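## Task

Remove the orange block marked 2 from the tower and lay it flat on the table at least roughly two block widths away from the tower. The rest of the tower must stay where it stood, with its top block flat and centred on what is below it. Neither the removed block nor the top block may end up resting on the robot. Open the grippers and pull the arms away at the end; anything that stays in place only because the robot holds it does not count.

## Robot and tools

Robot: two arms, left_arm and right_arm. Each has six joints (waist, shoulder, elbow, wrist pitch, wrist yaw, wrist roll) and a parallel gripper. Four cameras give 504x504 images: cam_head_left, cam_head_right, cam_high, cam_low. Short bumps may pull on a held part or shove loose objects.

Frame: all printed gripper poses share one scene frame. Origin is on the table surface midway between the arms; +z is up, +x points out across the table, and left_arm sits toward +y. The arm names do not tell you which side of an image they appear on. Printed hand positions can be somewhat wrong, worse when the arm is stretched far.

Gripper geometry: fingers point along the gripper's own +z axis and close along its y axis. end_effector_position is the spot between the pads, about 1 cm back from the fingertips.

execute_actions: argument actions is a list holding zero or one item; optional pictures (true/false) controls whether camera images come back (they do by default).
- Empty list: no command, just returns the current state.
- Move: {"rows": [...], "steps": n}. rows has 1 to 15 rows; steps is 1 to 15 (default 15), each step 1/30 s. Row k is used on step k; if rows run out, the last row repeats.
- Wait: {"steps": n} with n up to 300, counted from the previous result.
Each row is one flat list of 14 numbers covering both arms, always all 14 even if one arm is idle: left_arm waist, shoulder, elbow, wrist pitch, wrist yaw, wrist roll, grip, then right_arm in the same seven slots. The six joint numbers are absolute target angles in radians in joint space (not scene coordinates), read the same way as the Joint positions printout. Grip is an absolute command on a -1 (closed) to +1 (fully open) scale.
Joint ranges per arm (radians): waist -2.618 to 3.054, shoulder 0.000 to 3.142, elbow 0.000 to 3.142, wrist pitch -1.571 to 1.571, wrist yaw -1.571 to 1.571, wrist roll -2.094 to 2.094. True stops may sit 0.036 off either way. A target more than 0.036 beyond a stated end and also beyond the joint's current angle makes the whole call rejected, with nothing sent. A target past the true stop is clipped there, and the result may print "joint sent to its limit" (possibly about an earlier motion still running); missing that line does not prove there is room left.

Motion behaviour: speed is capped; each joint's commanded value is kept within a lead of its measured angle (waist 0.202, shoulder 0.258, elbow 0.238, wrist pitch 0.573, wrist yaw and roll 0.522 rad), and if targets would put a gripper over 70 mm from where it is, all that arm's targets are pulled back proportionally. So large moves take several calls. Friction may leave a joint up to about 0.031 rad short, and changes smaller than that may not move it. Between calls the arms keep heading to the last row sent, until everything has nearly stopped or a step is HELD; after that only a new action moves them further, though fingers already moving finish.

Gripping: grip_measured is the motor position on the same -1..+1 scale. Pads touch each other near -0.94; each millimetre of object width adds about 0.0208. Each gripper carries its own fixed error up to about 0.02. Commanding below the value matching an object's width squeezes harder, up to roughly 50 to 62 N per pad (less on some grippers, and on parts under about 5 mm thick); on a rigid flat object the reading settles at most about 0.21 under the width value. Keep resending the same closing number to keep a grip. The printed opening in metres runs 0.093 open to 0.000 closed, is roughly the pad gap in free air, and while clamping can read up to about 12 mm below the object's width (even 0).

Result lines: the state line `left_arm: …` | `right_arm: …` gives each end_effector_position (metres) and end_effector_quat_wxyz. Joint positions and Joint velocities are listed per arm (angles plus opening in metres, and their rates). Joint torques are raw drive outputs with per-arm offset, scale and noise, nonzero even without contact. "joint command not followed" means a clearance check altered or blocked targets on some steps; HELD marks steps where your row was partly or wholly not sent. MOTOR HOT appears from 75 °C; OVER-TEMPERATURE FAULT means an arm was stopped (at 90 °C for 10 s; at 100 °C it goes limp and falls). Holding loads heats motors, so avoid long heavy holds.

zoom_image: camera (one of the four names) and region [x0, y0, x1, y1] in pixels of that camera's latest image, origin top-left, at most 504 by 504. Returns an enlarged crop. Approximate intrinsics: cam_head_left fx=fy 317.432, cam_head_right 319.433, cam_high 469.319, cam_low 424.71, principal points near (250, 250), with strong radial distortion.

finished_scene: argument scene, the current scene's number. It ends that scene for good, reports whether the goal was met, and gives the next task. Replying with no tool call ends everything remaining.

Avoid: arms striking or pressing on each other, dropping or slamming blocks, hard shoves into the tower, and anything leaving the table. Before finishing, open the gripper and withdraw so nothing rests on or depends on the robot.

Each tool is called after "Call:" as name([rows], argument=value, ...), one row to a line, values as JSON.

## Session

Call:
execute_actions(actions=[])

Scene clock: 0.00 s of 3920.00 s.
left_arm: end_effector_position=(+0.1697, +0.5210, +0.2755) grip_measured=+1.000 end_effector_quat_wxyz=(-0.136, +0.395, +0.790, +0.448) | right_arm: end_effector_position=(+0.1559, +0.2111, +0.2093) grip_measured=+1.000 end_effector_quat_wxyz=(-0.178, +0.973, +0.134, +0.058)
Joint positions: left_arm=[ 0.38   0.988  1.127 -1.024 -0.757  1.631  0.093] | right_arm=[ 1.482  2.275  2.53  -1.449 -0.016 -2.064  0.093]
Joint velocities: left_arm=[-0.002  0.002  0.002 -0.095  0.007  0.037  0.   ] | right_arm=[ 0.002  0.007 -0.022  0.037  0.022 -0.051  0.   ]
Joint torques (N m, as the arm reports them, + toward a larger angle): no reading
Motor temperatures (°C, as the motors report them): left_arm=[25 32 26 25 23 23] | right_arm=[25 32 26 30 23 25]

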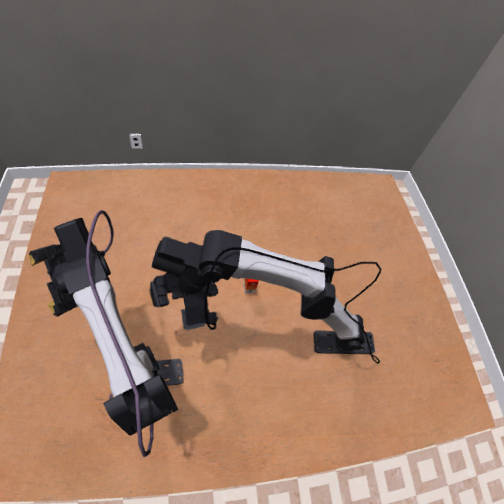

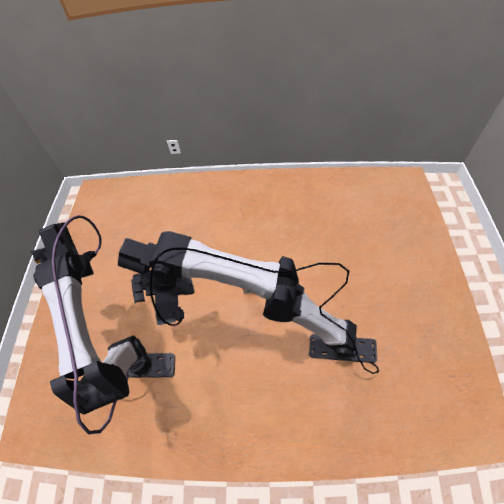

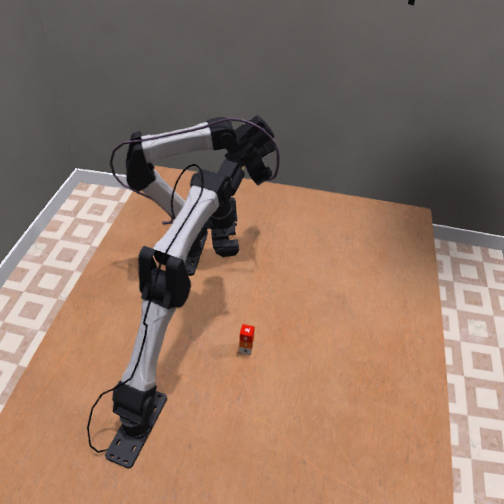

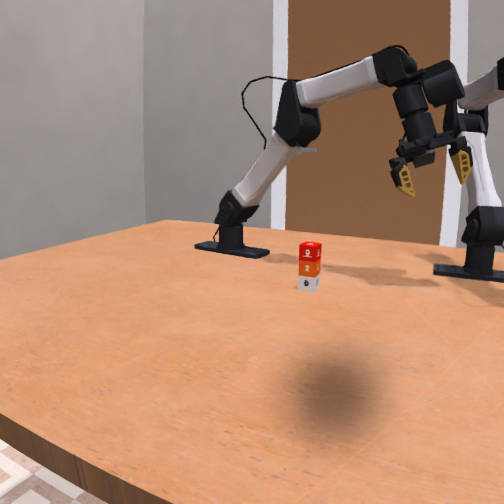

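Call:
execute_actions([
  {"rows":[[0.38,0.988,1.127,-1.024,-0.757,1.631,1,0.6,2.0,2.3,-1.449,0,-2.0,1]]},
], pictures=false)

Call:
execute_actions([
  {"rows":[[0.2,1.5,1.6,-1.4,0,0.66,0.4,-0.5,1.2,1.4,-1.3,0,-2.0,1]]},
], pictures=false)

Call:
execute_actions([
  {"rows":[[-0.4,2.0,2.05,-1.5,0,0.66,0.4,-0.5,1.0,1.1,-1.3,0,-2.0,1]]},
], pictures=false)

Call:
execute_actions([
  {"rows":[[-0.55,2.05,2.05,-1.48,0,0.66,0.4,-0.5,1.0,1.1,-1.3,0,-2.0,1],[-0.65,2.08,2.05,-1.46,0,0.66,0.4,-0.5,1.0,1.1,-1.3,0,-2.0,1],[-0.72,2.1,2.05,-1.45,0,0.66,0.4,-0.5,1.0,1.1,-1.3,0,-2.0,1],[-0.78,2.12,2.04,-1.43,0,0.66,0.4,-0.5,1.0,1.1,-1.3,0,-2.0,1],[-0.83,2.13,2.03,-1.42,0,0.66,0.4,-0.5,1.0,1.1,-1.3,0,-2.0,1],[-0.87,2.13,2.02,-1.42,0,0.66,0.4,-0.5,1.0,1.1,-1.3,0,-2.0,1],[-0.9,2.13,2.01,-1.42,0,0.66,0.4,-0.5,1.0,1.1,-1.3,0,-2.0,1],[-0.93,2.13,2.0,-1.42,0,0.66,0.4,-0.5,1.0,1.1,-1.3,0,-2.0,1],[-0.955,2.13,2.0,-1.42,0,0.66,0.4,-0.5,1.0,1.1,-1.3,0,-2.0,1]]},
], pictures=false)

Call:
execute_actions([
  {"steps":15},
])

Call:
zoom_image(camera="cam_low", region=[240,150,390,300])

Call:
zoom_image(camera="cam_high", region=[180,250,320,390])

Scene clock: 11.70 s of 3920.00 s.
left_arm: end_effector_position=(+0.1697, +0.5210, +0.2755) grip_measured=+1.000 end_effector_quat_wxyz=(-0.136, +0.395, +0.790, +0.448) | right_arm: end_effector_position=(+0.4059, -0.0026, +0.2734) grip_measured=+1.000 end_effector_quat_wxyz=(-0.184, +0.946, -0.227, +0.140)
Joint positions: left_arm=[ 0.38   0.988  1.127 -1.024 -0.757  1.631  0.093] | right_arm=[ 0.787  2.006  2.34  -1.438 -0.014 -2.014  0.093]
Joint velocities: left_arm=[ 0.012 -0.012  0.012 -0.007 -0.007  0.007  0.   ] | right_arm=[-1.648  0.002 -0.164  0.037 -0.037  0.051  0.   ]
Joint torques (N m, as the arm reports them, + toward a larger angle): left_arm=[-0.04 -1.95  7.52  1.6  -0.41 -0.11] | right_arm=[ -0.32 -12.79   5.23   1.29   0.04   0.04]
Motor temperatures (°C, as the motors report them): left_arm=[25 31 27 26 23 23] | right_arm=[25 41 28 30 23 25]
Steps of this call (steps 1 to 90: nothing new was sent; then 8.20 s passed at rest; steps 91 to 105: all 15 steps of this action). Readings (joint positions):
91: left_arm=[0.380 0.988 1.127 -1.024 -0.757 1.631] | right_arm=[1.472 2.253 2.497 -1.436 -0.020 -2.059]
92: left_arm=[0.380 0.988 1.127 -1.024 -0.757 1.631] | right_arm=[1.456 2.222 2.450 -1.435 -0.022 -2.054]
94: left_arm=[0.380 0.988 1.127 -1.024 -0.757 1.631] | right_arm=[1.393 2.158 2.390 -1.441 -0.022 -2.045]
98: left_arm=[0.380 0.988 1.127 -1.024 -0.757 1.631] | right_arm=[1.201 2.051 2.353 -1.441 -0.021 -2.029]
105: the state above

Scene clock: 12.20 s of 3920.00 s.
left_arm: end_effector_position=(+0.3037, +0.4031, +0.2194) grip_measured=+0.402 end_effector_quat_wxyz=(+0.109, +0.230, +0.964, +0.080) | right_arm: end_effector_position=(+0.3027, -0.3555, +0.2778) grip_measured=+1.000 end_effector_quat_wxyz=(-0.109, +0.729, -0.629, +0.247)
Joint positions: left_arm=[ 0.207  1.518  1.583 -1.367 -0.04   0.723  0.065] | right_arm=[-0.155  1.19   1.474 -1.309  0.003 -2.009  0.093]
Joint velocities: left_arm=[ 0.007  0.012  0.007 -0.212  0.183 -0.374 -0.002] | right_arm=[-2.181 -0.525 -0.803 -0.198  0.11   0.007  0.   ]
Joint torques (N m, as the arm reports them, + toward a larger angle): left_arm=[-0.61 -7.46  8.76  0.94 -0.06 -0.13] | right_arm=[ 0.49  1.02  5.37  2.15 -0.06  0.08]
Motor temperatures (°C, as the motors report them): left_arm=[25 31 28 26 23 23] | right_arm=[25 41 28 30 23 25]
Steps of this call (steps 1 to 15: all 15 steps of this action). Readings (joint positions):
1: left_arm=[0.360 1.017 1.169 -1.093 -0.704 1.562] | right_arm=[0.729 1.982 2.298 -1.410 -0.012 -2.014]
2: left_arm=[0.315 1.072 1.239 -1.163 -0.624 1.479] | right_arm=[0.673 1.945 2.234 -1.385 -0.011 -2.013]
4: left_arm=[0.247 1.216 1.397 -1.244 -0.445 1.302] | right_arm=[0.563 1.851 2.114 -1.359 -0.009 -2.012]
8: left_arm=[0.208 1.467 1.583 -1.285 -0.179 0.944] | right_arm=[0.331 1.614 1.877 -1.320 -0.004 -2.011]
15: the state above

Scene clock: 12.70 s of 3920.00 s.
left_arm: end_effector_position=(+0.3772, +0.1631, +0.1695) grip_measured=+0.402 end_effector_quat_wxyz=(+0.050, +0.508, +0.860, +0.003) | right_arm: end_effector_position=(+0.2116, -0.3992, +0.1963) grip_measured=+1.000 end_effector_quat_wxyz=(-0.041, +0.626, -0.758, +0.177)
Joint positions: left_arm=[-0.436  2.023  2.022 -1.469  0.007  0.671  0.065] | right_arm=[-0.49   1.008  1.115 -1.312  0.011 -2.007  0.093]
Joint velocities: left_arm=[-0.081 -0.012  0.203 -0.168  0.139 -0.037 -0.001] | right_arm=[-0.002 -0.007 -0.022 -0.037 -0.022 -0.007  0.   ]
Joint torques (N m, as the arm reports them, + toward a larger angle): left_arm=[  3.41 -12.16   8.36   0.63  -0.28  -0.18] | right_arm=[-0.84 -2.29  6.23  1.33 -0.11  0.05]
Motor temperatures (°C, as the motors report them): left_arm=[25 32 28 26 23 23] | right_arm=[25 41 28 30 23 25]
Steps of this call (steps 1 to 15: all 15 steps of this action). Readings (joint positions):
1: left_arm=[0.187 1.550 1.628 -1.415 -0.045 0.712] | right_arm=[-0.232 1.152 1.418 -1.286 0.003 -2.008]
2: left_arm=[0.144 1.605 1.704 -1.450 -0.046 0.704] | right_arm=[-0.306 1.104 1.341 -1.271 0.004 -2.007]
4: left_arm=[0.042 1.727 1.845 -1.456 -0.039 0.694] | right_arm=[-0.435 1.028 1.206 -1.283 0.010 -2.007]
8: left_arm=[-0.155 1.934 2.001 -1.445 -0.030 0.680] | right_arm=[-0.490 1.008 1.116 -1.314 0.012 -2.007]
15: the state above

Scene clock: 13.20 s of 3920.00 s.
left_arm: end_effector_position=(+0.2427, -0.0222, +0.1235) grip_measured=+0.402 end_effector_quat_wxyz=(+0.011, +0.725, +0.688, -0.008) | right_arm: end_effector_position=(+0.2116, -0.3992, +0.1963) grip_measured=+1.000 end_effector_quat_wxyz=(-0.041, +0.626, -0.758, +0.177)
Joint positions: left_arm=[-0.997  2.133  2.008 -1.421  0.014  0.666  0.065] | right_arm=[-0.49   1.008  1.115 -1.312  0.011 -2.007  0.093]
Joint velocities: left_arm=[ 0.002 -0.022 -0.007  0.081  0.007 -0.051 -0.001] | right_arm=[ 0.007  0.002  0.002  0.007 -0.007  0.022  0.   ]
Joint torques (N m, as the arm reports them, + toward a larger angle): left_arm=[  3.23 -11.68   6.09   0.47  -0.21  -0.14] | right_arm=[-0.85 -2.22  6.31  1.33 -0.1   0.05]
Motor temperatures (°C, as the motors report them): left_arm=[25 32 28 26 23 23] | right_arm=[25 40 28 30 23 25]
Steps of this call (steps 1 to 15: all 15 steps of this action). Readings (joint positions):
1: left_arm=[-0.448 2.023 2.027 -1.472 0.002 0.669] | right_arm=[-0.490 1.008 1.115 -1.312 0.011 -2.007]
2: left_arm=[-0.471 2.025 2.031 -1.472 -0.006 0.668] | right_arm=[-0.490 1.008 1.115 -1.312 0.011 -2.007]
4: left_arm=[-0.555 2.040 2.035 -1.465 -0.011 0.667] | right_arm=[-0.490 1.008 1.115 -1.312 0.011 -2.007]
8: left_arm=[-0.765 2.098 2.032 -1.436 -0.009 0.666] | right_arm=[-0.490 1.008 1.115 -1.312 0.011 -2.007]
15: the state above

Scene clock: 13.70 s of 3920.00 s.
left_arm: end_effector_position=(+0.2565, -0.0121, +0.1235) grip_measured=+0.402 end_effector_quat_wxyz=(+0.012, +0.712, +0.702, -0.004) | right_arm: end_effector_position=(+0.2116, -0.3992, +0.1963) grip_measured=+1.000 end_effector_quat_wxyz=(-0.041, +0.626, -0.758, +0.177)
Joint positions: left_arm=[-0.96   2.133  2.008 -1.421  0.006  0.666  0.065] | right_arm=[-0.49   1.008  1.115 -1.312  0.011 -2.007  0.093]
Joint velocities: left_arm=[-0.017  0.012 -0.012 -0.037  0.007 -0.051  0.001] | right_arm=[-0.012 -0.017 -0.017 -0.081  0.022  0.022  0.   ]
Joint torques (N m, as the arm reports them, + toward a larger angle): left_arm=[  0.37 -11.6    6.08   0.46  -0.13  -0.14] | right_arm=[-0.86 -2.21  6.31  1.33 -0.11  0.06]
Motor temperatures (°C, as the motors report them): left_arm=[25 32 28 26 23 23] | right_arm=[25 40 28 30 23 25]
Steps of this call (steps 1 to 15: the robot went on to your last target). Readings (joint positions):
1: left_arm=[-0.992 2.133 2.008 -1.421 0.014 0.666] | right_arm=[-0.490 1.008 1.115 -1.312 0.011 -2.007]
2: left_arm=[-0.985 2.133 2.008 -1.421 0.013 0.666] | right_arm=[-0.490 1.008 1.115 -1.312 0.011 -2.007]
4: left_arm=[-0.970 2.133 2.008 -1.421 0.011 0.666] | right_arm=[-0.490 1.008 1.115 -1.312 0.011 -2.007]
8: left_arm=[-0.960 2.133 2.008 -1.421 0.006 0.666] | right_arm=[-0.490 1.008 1.115 -1.312 0.011 -2.007]
15: the state above

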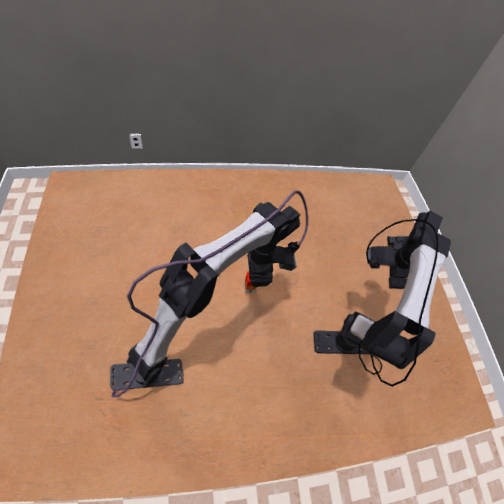

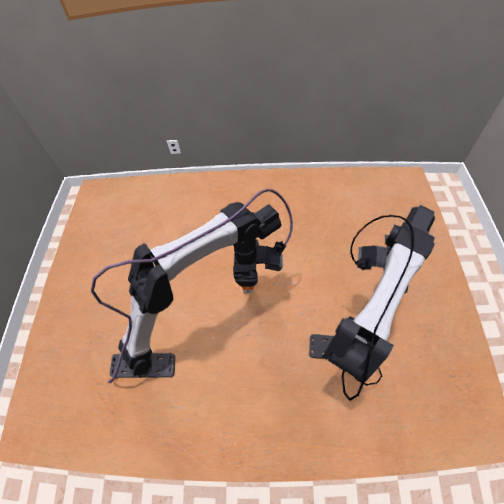

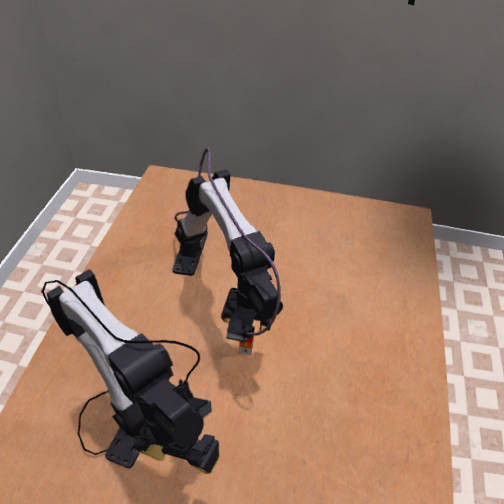

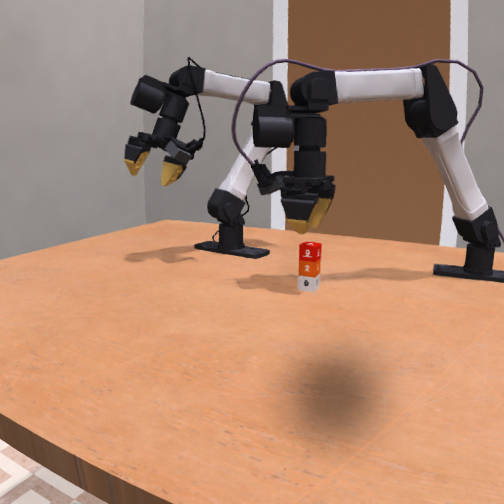

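Region (240, 150, 390, 300) of cam_low's 504x504 image, scaled by 3.360, with more detail than that image has.

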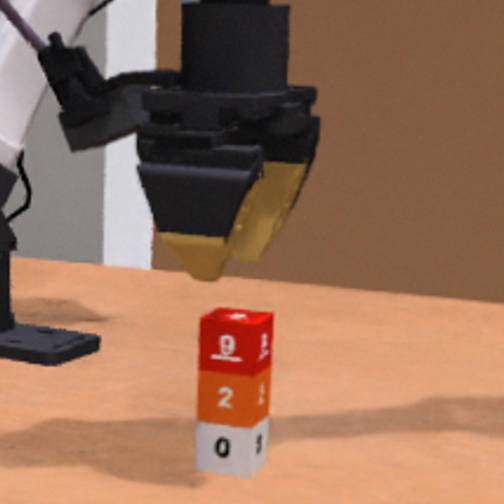

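Region (180, 250, 320, 390) of cam_high's 504x504 image, scaled by 3.600, with more detail than that image has.

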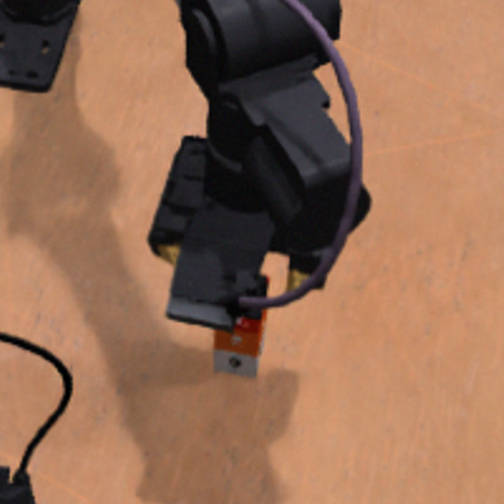

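Call:
execute_actions([
  {"rows":[[-0.94,2.13,1.98,-1.41,0,0.66,0.4,-0.5,1.0,1.1,-1.3,0,-2.0,1],[-0.94,2.13,1.96,-1.38,0,0.66,0.4,-0.5,1.0,1.1,-1.3,0,-2.0,1],[-0.94,2.13,1.93,-1.34,0,0.66,0.4,-0.5,1.0,1.1,-1.3,0,-2.0,1],[-0.94,2.13,1.90,-1.30,0,0.66,0.4,-0.5,1.0,1.1,-1.3,0,-2.0,1],[-0.94,2.13,1.87,-1.26,0,0.66,0.4,-0.5,1.0,1.1,-1.3,0,-2.0,1],[-0.94,2.13,1.84,-1.22,0,0.66,0.4,-0.5,1.0,1.1,-1.3,0,-2.0,1],[-0.94,2.13,1.81,-1.19,0,0.66,0.4,-0.5,1.0,1.1,-1.3,0,-2.0,1],[-0.94,2.13,1.78,-1.16,0,0.66,0.4,-0.5,1.0,1.1,-1.3,0,-2.0,1],[-0.94,2.13,1.75,-1.14,0,0.66,0.4,-0.5,1.0,1.1,-1.3,0,-2.0,1],[-0.94,2.13,1.725,-1.136,0,0.66,0.4,-0.5,1.0,1.1,-1.3,0,-2.0,1],[-0.94,2.13,1.709,-1.136,0,0.66,0.3,-0.5,1.0,1.1,-1.3,0,-2.0,1]]},
], pictures=false)

Call:
execute_actions([
  {"rows":[[-0.94,2.13,1.709,-1.136,0,0.66,-0.05,-0.5,1.0,1.1,-1.3,0,-2.0,1]]},
])

Call:
zoom_image(camera="cam_low", region=[260,200,360,300])

Call:
zoom_image(camera="cam_high", region=[200,280,290,370])

Scene clock: 24.93 s of 3920.00 s.
left_arm: end_effector_position=(+0.2496, +0.0021, +0.0504) grip_measured=+0.302 end_effector_quat_wxyz=(-0.015, +0.709, +0.705, -0.001) | right_arm: end_effector_position=(+0.2116, -0.3992, +0.1963) grip_measured=+1.000 end_effector_quat_wxyz=(-0.041, +0.626, -0.758, +0.177)
Joint positions: left_arm=[-0.952  2.133  1.717 -1.185  0.006  0.666  0.06 ] | right_arm=[-0.49   1.008  1.115 -1.312  0.011 -2.007  0.093]
Joint velocities: left_arm=[-0.007 -0.012 -0.002  0.271 -0.051 -0.007 -0.   ] | right_arm=[ 0.002 -0.002 -0.017 -0.022  0.022  0.007  0.   ]
Joint torques (N m, as the arm reports them, + toward a larger angle): left_arm=[  0.85 -11.42   6.06   0.55  -0.11  -0.12] | right_arm=[-0.86 -2.2   6.29  1.33 -0.1   0.06]
Motor temperatures (°C, as the motors report them): left_arm=[25 37 28 25 23 23] | right_arm=[25 38 29 31 23 25]
Steps of this call (steps 1 to 15: the robot went on to your last target; steps 16 to 90: nothing new was sent; then 7.73 s passed at rest; steps 91 to 105: all 15 steps of this action). Readings (joint positions):
91: left_arm=[-0.959 2.133 2.006 -1.420 0.006 0.666] | right_arm=[-0.490 1.008 1.115 -1.312 0.011 -2.007]
92: left_arm=[-0.958 2.133 1.999 -1.415 0.006 0.666] | right_arm=[-0.490 1.008 1.115 -1.312 0.011 -2.007]
94: left_arm=[-0.955 2.133 1.963 -1.384 0.006 0.666] | right_arm=[-0.490 1.008 1.115 -1.312 0.011 -2.007]
98: left_arm=[-0.952 2.133 1.842 -1.282 0.006 0.666] | right_arm=[-0.490 1.008 1.115 -1.312 0.011 -2.007]
105: the state above

Scene clock: 25.43 s of 3920.00 s.
left_arm: end_effector_position=(+0.2550, -0.0048, +0.0503) grip_measured=-0.048 end_effector_quat_wxyz=(+0.003, +0.709, +0.705, -0.003) | right_arm: end_effector_position=(+0.2116, -0.3992, +0.1963) grip_measured=+1.000 end_effector_quat_wxyz=(-0.041, +0.626, -0.758, +0.177)
Joint positions: left_arm=[-0.952  2.133  1.717 -1.149  0.006  0.666  0.043] | right_arm=[-0.49   1.008  1.115 -1.312  0.011 -2.007  0.093]
Joint velocities: left_arm=[ 0.007 -0.012 -0.007  0.095 -0.037  0.022 -0.   ] | right_arm=[-0.012 -0.012 -0.002 -0.037 -0.051 -0.066  0.   ]
Joint torques (N m, as the arm reports them, + toward a larger angle): left_arm=[  0.85 -11.55   6.13   0.54  -0.11  -0.13] | right_arm=[-0.86 -2.24  6.33  1.33 -0.09  0.06]
Motor temperatures (°C, as the motors report them): left_arm=[25 37 28 25 23 23] | right_arm=[25 37 29 31 23 25]
Steps of this call (steps 1 to 15: all 15 steps of this action). Readings (joint positions):
1: left_arm=[-0.952 2.133 1.717 -1.177 0.006 0.666] | right_arm=[-0.490 1.008 1.115 -1.312 0.011 -2.007]
2: left_arm=[-0.952 2.133 1.717 -1.171 0.006 0.666] | right_arm=[-0.490 1.008 1.115 -1.312 0.011 -2.007]
4: left_arm=[-0.952 2.133 1.717 -1.161 0.006 0.666] | right_arm=[-0.490 1.008 1.115 -1.312 0.011 -2.007]
8: left_arm=[-0.952 2.133 1.717 -1.153 0.006 0.666] | right_arm=[-0.490 1.008 1.115 -1.312 0.011 -2.007]
15: the state above

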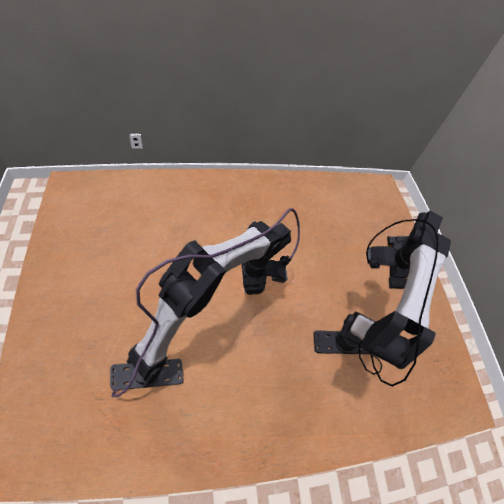

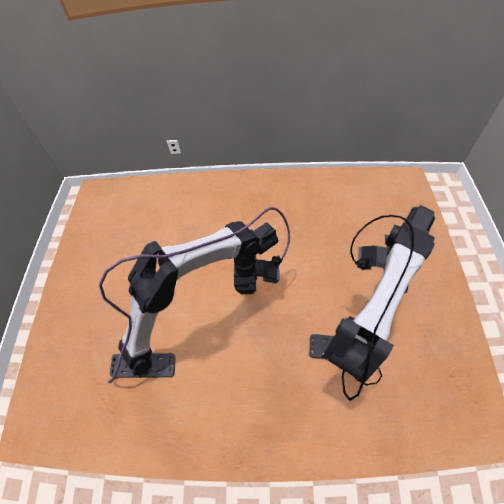

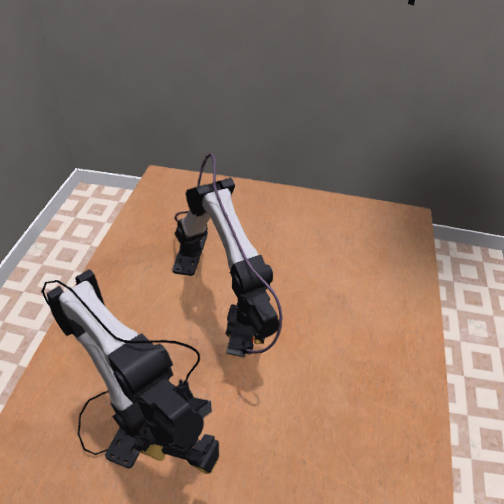

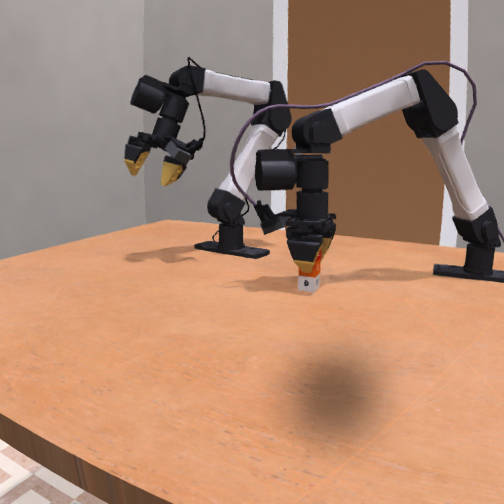

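Region (260, 200, 360, 300) of cam_low's 504x504 image, scaled by 5.040, with more detail than that image has.

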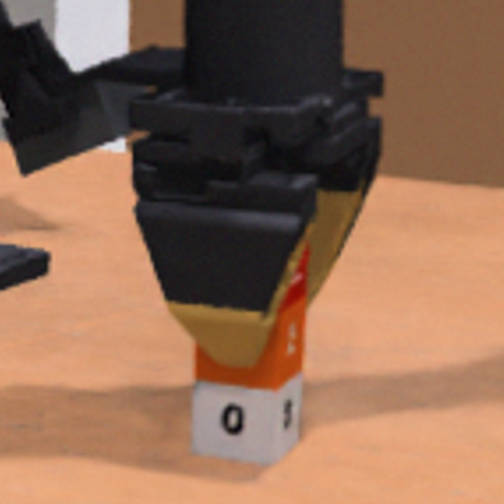

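Region (200, 280, 290, 370) of cam_high's 504x504 image, scaled by 5.600, with more detail than that image has.

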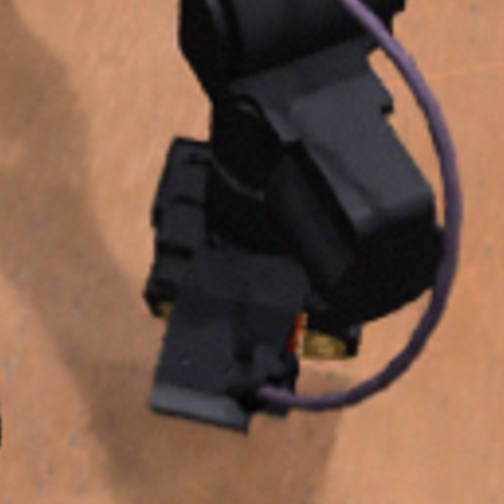

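Call:
execute_actions([
  {"rows":[[-0.93,2.13,1.709,-1.13,0,0.66,-0.05,-0.5,1.0,1.1,-1.3,0,-2.0,1]]},
], pictures=false)

Call:
execute_actions([
  {"rows":[[-0.93,2.13,1.709,-1.13,0,0.66,-0.22,-0.5,1.0,1.1,-1.3,0,-2.0,1]],"steps":10},
])

Call:
zoom_image(camera="cam_low", region=[260,200,360,300])

Call:
zoom_image(camera="cam_high", region=[200,280,290,370])

Scene clock: 29.53 s of 3920.00 s.
left_arm: end_effector_position=(+0.2594, -0.0035, +0.0503) grip_measured=-0.048 end_effector_quat_wxyz=(+0.006, +0.705, +0.709, -0.004) | right_arm: end_effector_position=(+0.2116, -0.3992, +0.1963) grip_measured=+1.000 end_effector_quat_wxyz=(-0.041, +0.626, -0.758, +0.177)
Joint positions: left_arm=[-0.941  2.133  1.717 -1.142  0.006  0.666  0.043] | right_arm=[-0.49   1.008  1.115 -1.312  0.011 -2.007  0.093]
Joint velocities: left_arm=[-0.027 -0.012 -0.002 -0.051  0.007 -0.022  0.   ] | right_arm=[ 0.002 -0.007  0.007 -0.095 -0.037  0.007  0.   ]
Joint torques (N m, as the arm reports them, + toward a larger angle): left_arm=[  0.82 -11.6    6.13   0.55  -0.12  -0.12] | right_arm=[-0.88 -2.21  6.27  1.34 -0.11  0.05]
Motor temperatures (°C, as the motors report them): left_arm=[25 38 28 25 23 23] | right_arm=[25 37 29 31 23 25]
Steps of this call (steps 1 to 15: the robot went on to your last target; steps 16 to 90: nothing new was sent; then 0.60 s passed at rest; steps 91 to 105: all 15 steps of this action). Readings (joint positions):
91: left_arm=[-0.951 2.133 1.717 -1.147 0.006 0.666] | right_arm=[-0.490 1.008 1.115 -1.312 0.011 -2.007]
92: left_arm=[-0.950 2.133 1.717 -1.146 0.006 0.666] | right_arm=[-0.490 1.008 1.115 -1.312 0.011 -2.007]
94: left_arm=[-0.946 2.133 1.717 -1.144 0.006 0.666] | right_arm=[-0.490 1.008 1.115 -1.312 0.011 -2.007]
98: left_arm=[-0.941 2.133 1.717 -1.142 0.006 0.666] | right_arm=[-0.490 1.008 1.115 -1.312 0.011 -2.007]
105: the state above

Scene clock: 29.87 s of 3920.00 s.
left_arm: end_effector_position=(+0.2594, -0.0035, +0.0503) grip_measured=-0.218 end_effector_quat_wxyz=(+0.006, +0.705, +0.709, -0.004) | right_arm: end_effector_position=(+0.2116, -0.3992, +0.1963) grip_measured=+1.000 end_effector_quat_wxyz=(-0.041, +0.626, -0.758, +0.177)
Joint positions: left_arm=[-0.941  2.133  1.717 -1.142  0.006  0.666  0.035] | right_arm=[-0.49   1.008  1.115 -1.312  0.011 -2.007  0.093]
Joint velocities: left_arm=[-0.012  0.037  0.002 -0.051 -0.037 -0.007 -0.   ] | right_arm=[ 0.012 -0.017 -0.002 -0.051 -0.066 -0.037  0.   ]
Joint torques (N m, as the arm reports them, + toward a larger angle): left_arm=[  0.84 -11.59   6.17   0.54  -0.13  -0.13] | right_arm=[-0.82 -2.21  6.3   1.33 -0.1   0.05]
Motor temperatures (°C, as the motors report them): left_arm=[25 38 28 25 23 23] | right_arm=[25 37 29 31 23 25]
Steps of this call (steps 1 to 10: all 10 steps of this action). Readings (joint positions):
1: left_arm=[-0.941 2.133 1.717 -1.142 0.006 0.666] | right_arm=[-0.490 1.008 1.115 -1.312 0.011 -2.007]
2: left_arm=[-0.941 2.133 1.717 -1.142 0.006 0.666] | right_arm=[-0.490 1.008 1.115 -1.312 0.011 -2.007]
4: left_arm=[-0.941 2.133 1.717 -1.142 0.006 0.666] | right_arm=[-0.490 1.008 1.115 -1.312 0.011 -2.007]
8: left_arm=[-0.941 2.133 1.717 -1.142 0.006 0.666] | right_arm=[-0.490 1.008 1.115 -1.312 0.011 -2.007]
10: the state above

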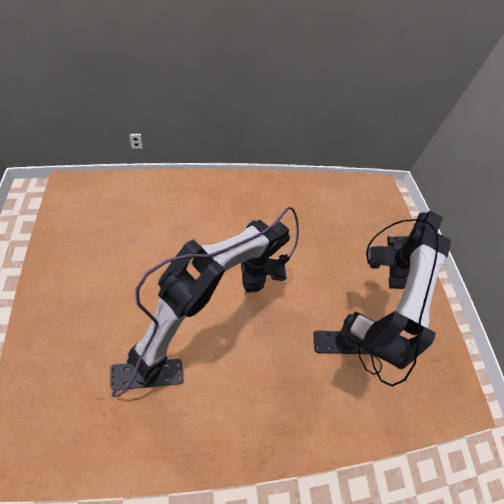

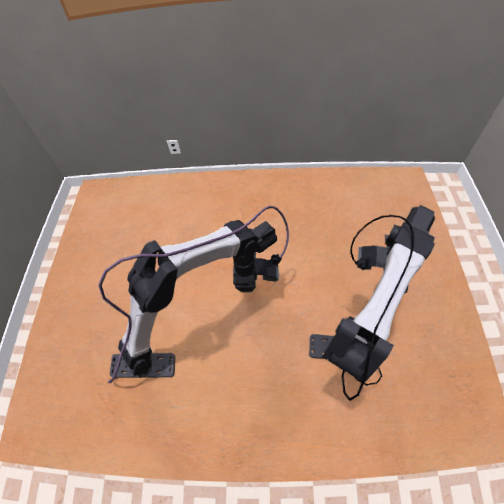

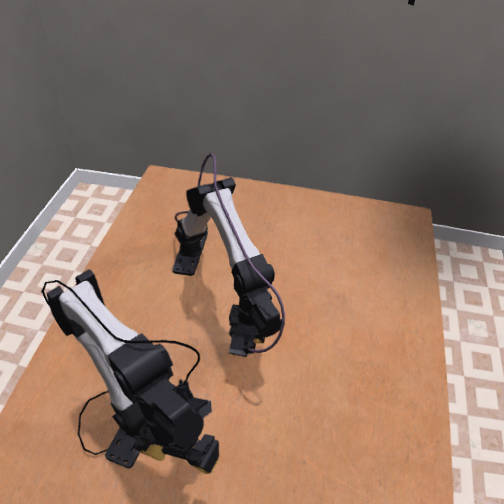

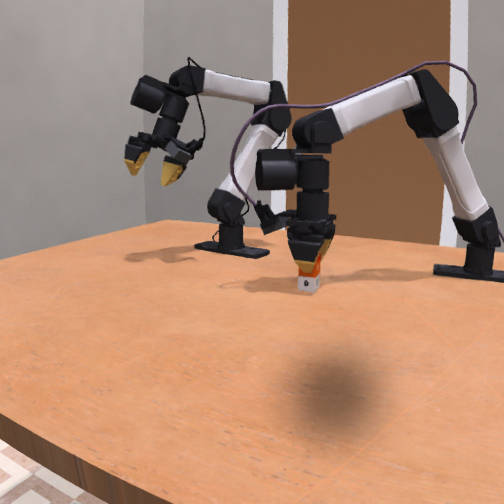

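Region (260, 200, 360, 300) of cam_low's 504x504 image, scaled by 5.040, with more detail than that image has.

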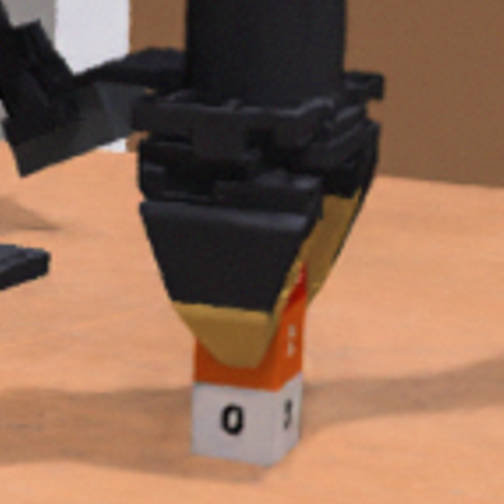

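Region (200, 280, 290, 370) of cam_high's 504x504 image, scaled by 5.600, with more detail than that image has.

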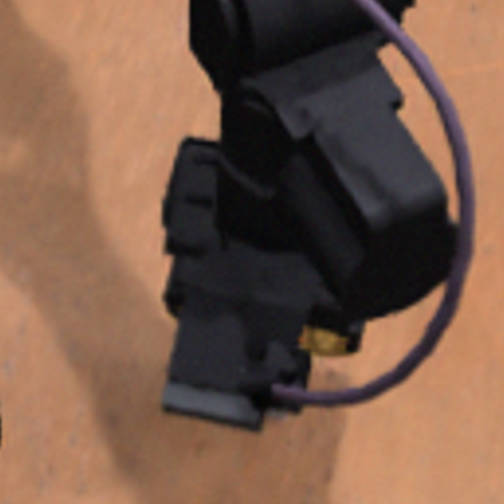

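Call:
execute_actions([
  {"rows":[[-0.93,2.13,1.709,-1.13,0,0.66,-0.28,-0.5,1.0,1.1,-1.3,0,-2.0,1],[-0.93,2.13,1.709,-1.13,0,0.66,-0.33,-0.5,1.0,1.1,-1.3,0,-2.0,1],[-0.93,2.13,1.709,-1.13,0,0.66,-0.4,-0.5,1.0,1.1,-1.3,0,-2.0,1],[-0.93,2.13,1.709,-1.13,0,0.66,-0.55,-0.5,1.0,1.1,-1.3,0,-2.0,1]],"steps":12},
])

Call:
zoom_image(camera="cam_low", region=[260,200,360,300])

Call:
execute_actions([
  {"rows":[[-0.93,2.13,1.74,-1.18,0,0.66,-0.55,-0.5,1.0,1.1,-1.3,0,-2.0,1],[-0.93,2.13,1.76,-1.2,0,0.66,-0.55,-0.5,1.0,1.1,-1.3,0,-2.0,1],[-0.93,2.13,1.78,-1.22,0,0.66,-0.55,-0.5,1.0,1.1,-1.3,0,-2.0,1],[-0.93,2.13,1.8,-1.24,0,0.66,-0.55,-0.5,1.0,1.1,-1.3,0,-2.0,1],[-0.93,2.13,1.82,-1.25,0,0.66,-0.55,-0.5,1.0,1.1,-1.3,0,-2.0,1],[-0.93,2.13,1.83,-1.25,0,0.66,-0.55,-0.5,1.0,1.1,-1.3,0,-2.0,1],[-0.91,2.13,1.83,-1.25,0,0.66,-0.55,-0.5,1.0,1.1,-1.3,0,-2.0,1],[-0.89,2.13,1.83,-1.25,0,0.66,-0.55,-0.5,1.0,1.1,-1.3,0,-2.0,1],[-0.86,2.13,1.83,-1.25,0,0.66,-0.55,-0.5,1.0,1.1,-1.3,0,-2.0,1],[-0.83,2.13,1.83,-1.25,0,0.66,-0.55,-0.5,1.0,1.1,-1.3,0,-2.0,1],[-0.8,2.13,1.83,-1.25,0,0.66,-0.55,-0.5,1.0,1.1,-1.3,0,-2.0,1],[-0.77,2.13,1.83,-1.25,0,0.66,-0.55,-0.5,1.0,1.1,-1.3,0,-2.0,1],[-0.74,2.13,1.83,-1.25,0,0.66,-0.55,-0.5,1.0,1.1,-1.3,0,-2.0,1],[-0.71,2.13,1.83,-1.25,0,0.66,-0.55,-0.5,1.0,1.1,-1.3,0,-2.0,1],[-0.68,2.13,1.83,-1.25,0,0.66,-0.55,-0.5,1.0,1.1,-1.3,0,-2.0,1]]},
], pictures=false)

Call:
execute_actions([
  {"rows":[[-0.65,2.13,1.81,-1.2,0,0.66,-0.55,-0.5,1.0,1.1,-1.3,0,-2.0,1],[-0.62,2.13,1.79,-1.18,0,0.66,-0.55,-0.5,1.0,1.1,-1.3,0,-2.0,1],[-0.6,2.13,1.77,-1.16,0,0.66,-0.55,-0.5,1.0,1.1,-1.3,0,-2.0,1],[-0.58,2.13,1.75,-1.14,0,0.66,-0.55,-0.5,1.0,1.1,-1.3,0,-2.0,1],[-0.56,2.13,1.73,-1.12,0,0.66,-0.55,-0.5,1.0,1.1,-1.3,0,-2.0,1],[-0.55,2.13,1.71,-1.1,0,0.66,-0.55,-0.5,1.0,1.1,-1.3,0,-2.0,1],[-0.55,2.13,1.69,-1.08,0,0.66,-0.55,-0.5,1.0,1.1,-1.3,0,-2.0,1],[-0.55,2.13,1.67,-1.06,0,0.66,-0.55,-0.5,1.0,1.1,-1.3,0,-2.0,1],[-0.55,2.13,1.65,-1.04,0,0.66,-0.55,-0.5,1.0,1.1,-1.3,0,-2.0,1],[-0.55,2.13,1.635,-1.02,0,0.66,-0.55,-0.5,1.0,1.1,-1.3,0,-2.0,1],[-0.55,2.13,1.62,-1.02,0,0.66,-0.55,-0.5,1.0,1.1,-1.3,0,-2.0,1]]},
], pictures=false)

Call:
execute_actions([
  {"rows":[[-0.55,2.13,1.61,-1.015,0,0.66,-0.55,-0.5,1.0,1.1,-1.3,0,-2.0,1],[-0.55,2.13,1.60,-1.015,0,0.66,-0.55,-0.5,1.0,1.1,-1.3,0,-2.0,1],[-0.55,2.13,1.589,-1.015,0,0.66,-0.55,-0.5,1.0,1.1,-1.3,0,-2.0,1]]},
])

Call:
zoom_image(camera="cam_low", region=[280,180,430,330])

Scene clock: 44.27 s of 3920.00 s.
left_arm: end_effector_position=(+0.2594, -0.0035, +0.0503) grip_measured=-0.426 end_effector_quat_wxyz=(+0.006, +0.705, +0.709, -0.004) | right_arm: end_effector_position=(+0.2116, -0.3992, +0.1963) grip_measured=+1.000 end_effector_quat_wxyz=(-0.041, +0.626, -0.758, +0.177)
Joint positions: left_arm=[-0.941  2.133  1.717 -1.142  0.006  0.666  0.025] | right_arm=[-0.49   1.008  1.115 -1.312  0.011 -2.007  0.093]
Joint velocities: left_arm=[-0.017 -0.007 -0.002 -0.007  0.037 -0.007  0.   ] | right_arm=[-0.007 -0.002 -0.017  0.051  0.007 -0.007  0.   ]
Joint torques (N m, as the arm reports them, + toward a larger angle): left_arm=[  0.81 -11.58   6.15   0.54  -0.12  -0.13] | right_arm=[-0.81 -2.22  6.31  1.33 -0.1   0.06]
Motor temperatures (°C, as the motors report them): left_arm=[25 42 29 25 23 23] | right_arm=[25 35 30 31 23 25]
Steps of this call (steps 1 to 15: the robot went on to your last target; steps 16 to 90: nothing new was sent; then 11.00 s passed at rest; steps 91 to 102: all 12 steps of this action). Readings (joint positions):
91: left_arm=[-0.941 2.133 1.717 -1.142 0.006 0.666] | right_arm=[-0.490 1.008 1.115 -1.312 0.011 -2.007]
92: left_arm=[-0.941 2.133 1.717 -1.142 0.006 0.666] | right_arm=[-0.490 1.008 1.115 -1.312 0.011 -2.007]
94: left_arm=[-0.941 2.133 1.717 -1.142 0.006 0.666] | right_arm=[-0.490 1.008 1.115 -1.312 0.011 -2.007]
98: left_arm=[-0.941 2.133 1.717 -1.142 0.006 0.666] | right_arm=[-0.490 1.008 1.115 -1.312 0.011 -2.007]
102: the state above

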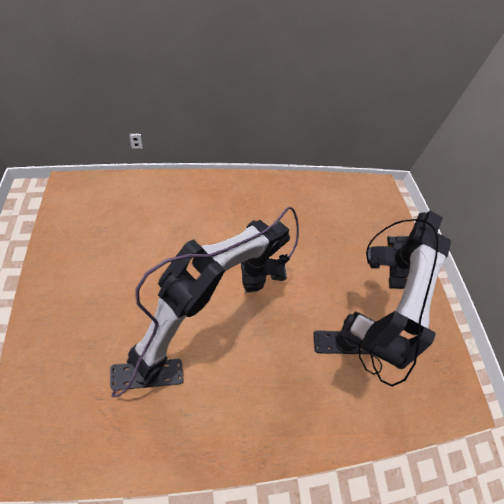

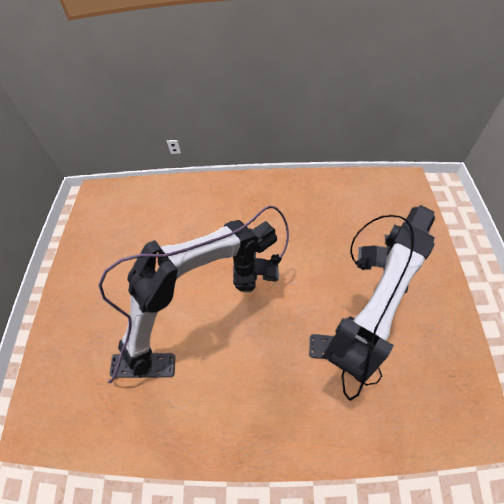

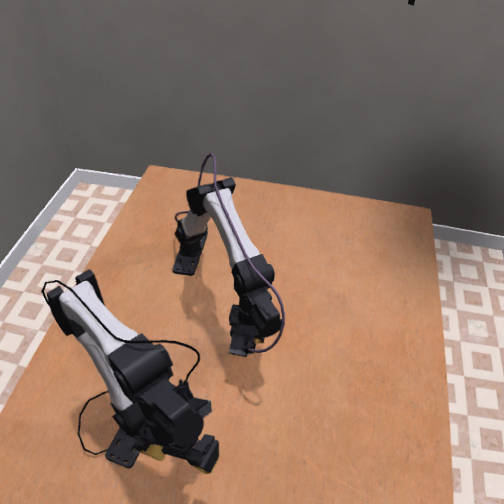

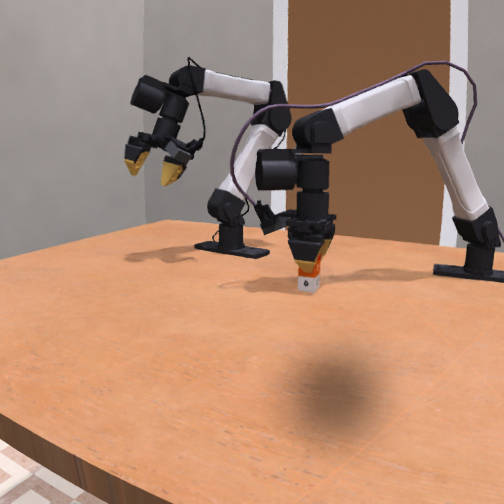

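Region (260, 200, 360, 300) of cam_low's 504x504 image, scaled by 5.040, with more detail than that image has.

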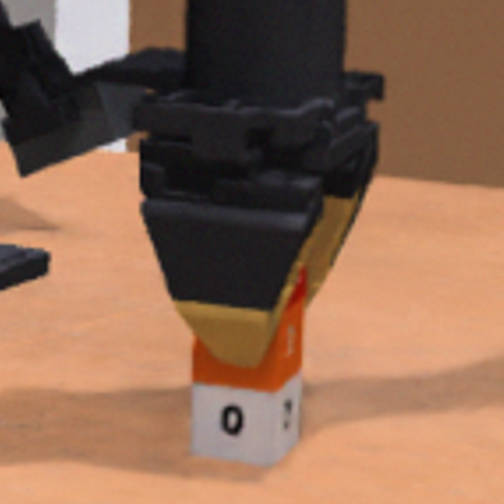

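Scene clock: 44.77 s of 3920.00 s.
left_arm: end_effector_position=(+0.3206, +0.0459, +0.0753) grip_measured=-0.426 end_effector_quat_wxyz=(+0.014, +0.635, +0.773, -0.005) | right_arm: end_effector_position=(+0.2116, -0.3992, +0.1963) grip_measured=+1.000 end_effector_quat_wxyz=(-0.041, +0.626, -0.758, +0.177)
Joint positions: left_arm=[-0.751  2.133  1.816 -1.227  0.009  0.666  0.025] | right_arm=[-0.49   1.008  1.115 -1.312  0.011 -2.007  0.093]
Joint velocities: left_arm=[ 1.048  0.007 -0.017 -0.066 -0.066 -0.037 -0.001] | right_arm=[-0.027 -0.012 -0.012 -0.007 -0.051  0.007  0.   ]
Joint torques (N m, as the arm reports them, + toward a larger angle): left_arm=[  0.47 -11.79   8.33   0.24  -0.13  -0.11] | right_arm=[-0.84 -2.24  6.29  1.34 -0.11  0.05]
Motor temperatures (°C, as the motors report them): left_arm=[25 42 29 25 23 23] | right_arm=[25 35 30 31 23 25]
Steps of this call (steps 1 to 15: all 15 steps of this action). Readings (joint positions):
1: left_arm=[-0.941 2.133 1.717 -1.144 0.006 0.666] | right_arm=[-0.490 1.008 1.115 -1.312 0.011 -2.007]
2: left_arm=[-0.941 2.133 1.721 -1.153 0.006 0.666] | right_arm=[-0.490 1.008 1.115 -1.312 0.011 -2.007]
4: left_arm=[-0.941 2.133 1.745 -1.182 0.006 0.666] | right_arm=[-0.490 1.008 1.115 -1.312 0.011 -2.007]
8: left_arm=[-0.935 2.133 1.810 -1.213 0.006 0.666] | right_arm=[-0.490 1.008 1.115 -1.312 0.011 -2.007]
15: the state above

Scene clock: 45.27 s of 3920.00 s.
left_arm: end_effector_position=(+0.3602, +0.1267, +0.0287) grip_measured=-0.426 end_effector_quat_wxyz=(+0.002, +0.549, +0.836, +0.002) | right_arm: end_effector_position=(+0.2116, -0.3992, +0.1963) grip_measured=+1.000 end_effector_quat_wxyz=(-0.041, +0.626, -0.758, +0.177)
Joint positions: left_arm=[-0.54   2.133  1.629 -1.063 -0.004  0.664  0.025] | right_arm=[-0.49   1.008  1.115 -1.312  0.011 -2.007  0.093]
Joint velocities: left_arm=[-0.017 -0.012 -0.017  0.168 -0.051 -0.066  0.   ] | right_arm=[-0.017 -0.007 -0.012  0.022 -0.081 -0.007  0.   ]
Joint torques (N m, as the arm reports them, + toward a larger angle): left_arm=[ -0.83 -11.53   5.88   0.61  -0.01  -0.13] | right_arm=[-0.84 -2.19  6.31  1.33 -0.1   0.06]
Motor temperatures (°C, as the motors report them): left_arm=[25 42 29 25 23 23] | right_arm=[25 34 30 31 23 25]
Steps of this call (steps 1 to 15: all 15 steps of this action). Readings (joint positions):
1: left_arm=[-0.714 2.133 1.816 -1.225 0.009 0.666] | right_arm=[-0.490 1.008 1.115 -1.312 0.011 -2.007]
2: left_arm=[-0.678 2.133 1.814 -1.218 0.007 0.665] | right_arm=[-0.490 1.008 1.115 -1.312 0.011 -2.007]
4: left_arm=[-0.615 2.133 1.797 -1.191 0.004 0.665] | right_arm=[-0.490 1.008 1.115 -1.312 0.011 -2.007]
8: left_arm=[-0.542 2.133 1.718 -1.130 -0.002 0.664] | right_arm=[-0.490 1.008 1.115 -1.312 0.011 -2.007]
15: the state above

Scene clock: 45.77 s of 3920.00 s.
left_arm: end_effector_position=(+0.3599, +0.1268, +0.0220) grip_measured=-0.426 end_effector_quat_wxyz=(+0.005, +0.549, +0.836, +0.002) | right_arm: end_effector_position=(+0.2116, -0.3992, +0.1963) grip_measured=+1.000 end_effector_quat_wxyz=(-0.041, +0.626, -0.758, +0.177)
Joint positions: left_arm=[-0.54   2.133  1.601 -1.028 -0.004  0.664  0.025] | right_arm=[-0.49   1.008  1.115 -1.312  0.011 -2.007  0.093]
Joint velocities: left_arm=[-0.017 -0.002 -0.007  0.007 -0.037  0.022  0.   ] | right_arm=[-0.012  0.002  0.012  0.022 -0.022  0.007  0.   ]
Joint torques (N m, as the arm reports them, + toward a larger angle): left_arm=[ -0.87 -11.5    5.64   0.54  -0.03  -0.11] | right_arm=[-0.86 -2.22  6.33  1.33 -0.11  0.06]
Motor temperatures (°C, as the motors report them): left_arm=[25 42 29 25 23 23] | right_arm=[25 34 30 31 23 25]
Steps of this call (steps 1 to 15: all 15 steps of this action). Readings (joint positions):
1: left_arm=[-0.540 2.133 1.629 -1.056 -0.004 0.664] | right_arm=[-0.490 1.008 1.115 -1.312 0.011 -2.007]
2: left_arm=[-0.540 2.133 1.627 -1.048 -0.004 0.664] | right_arm=[-0.490 1.008 1.115 -1.312 0.011 -2.007]
4: left_arm=[-0.540 2.133 1.616 -1.035 -0.004 0.664] | right_arm=[-0.490 1.008 1.115 -1.312 0.011 -2.007]
8: left_arm=[-0.540 2.133 1.601 -1.033 -0.004 0.664] | right_arm=[-0.490 1.008 1.115 -1.312 0.011 -2.007]
15: the state above

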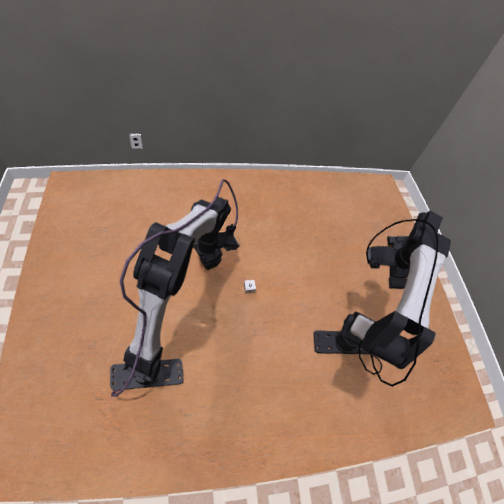

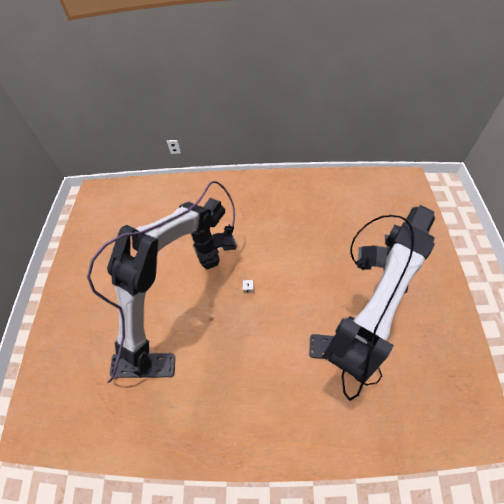

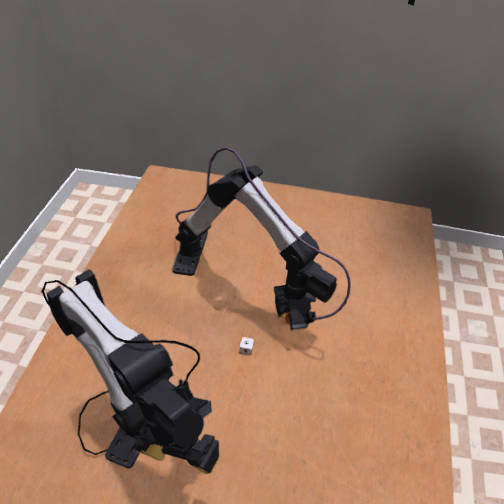

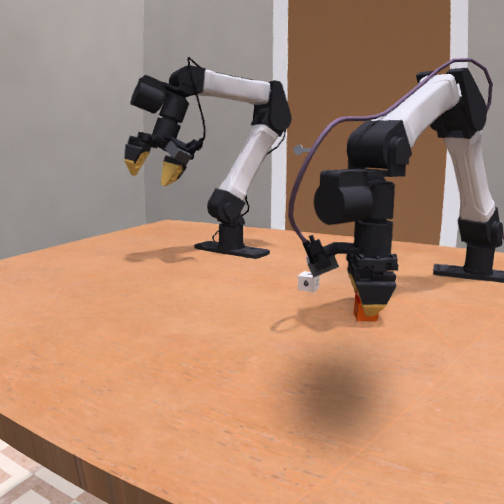

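Region (280, 180, 430, 330) of cam_low's 504x504 image, scaled by 3.360, with more detail than that image has.

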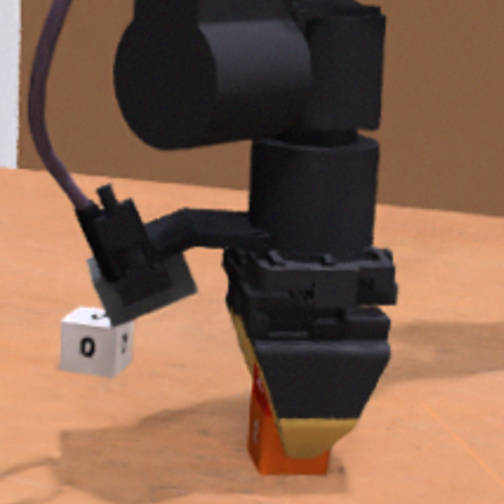

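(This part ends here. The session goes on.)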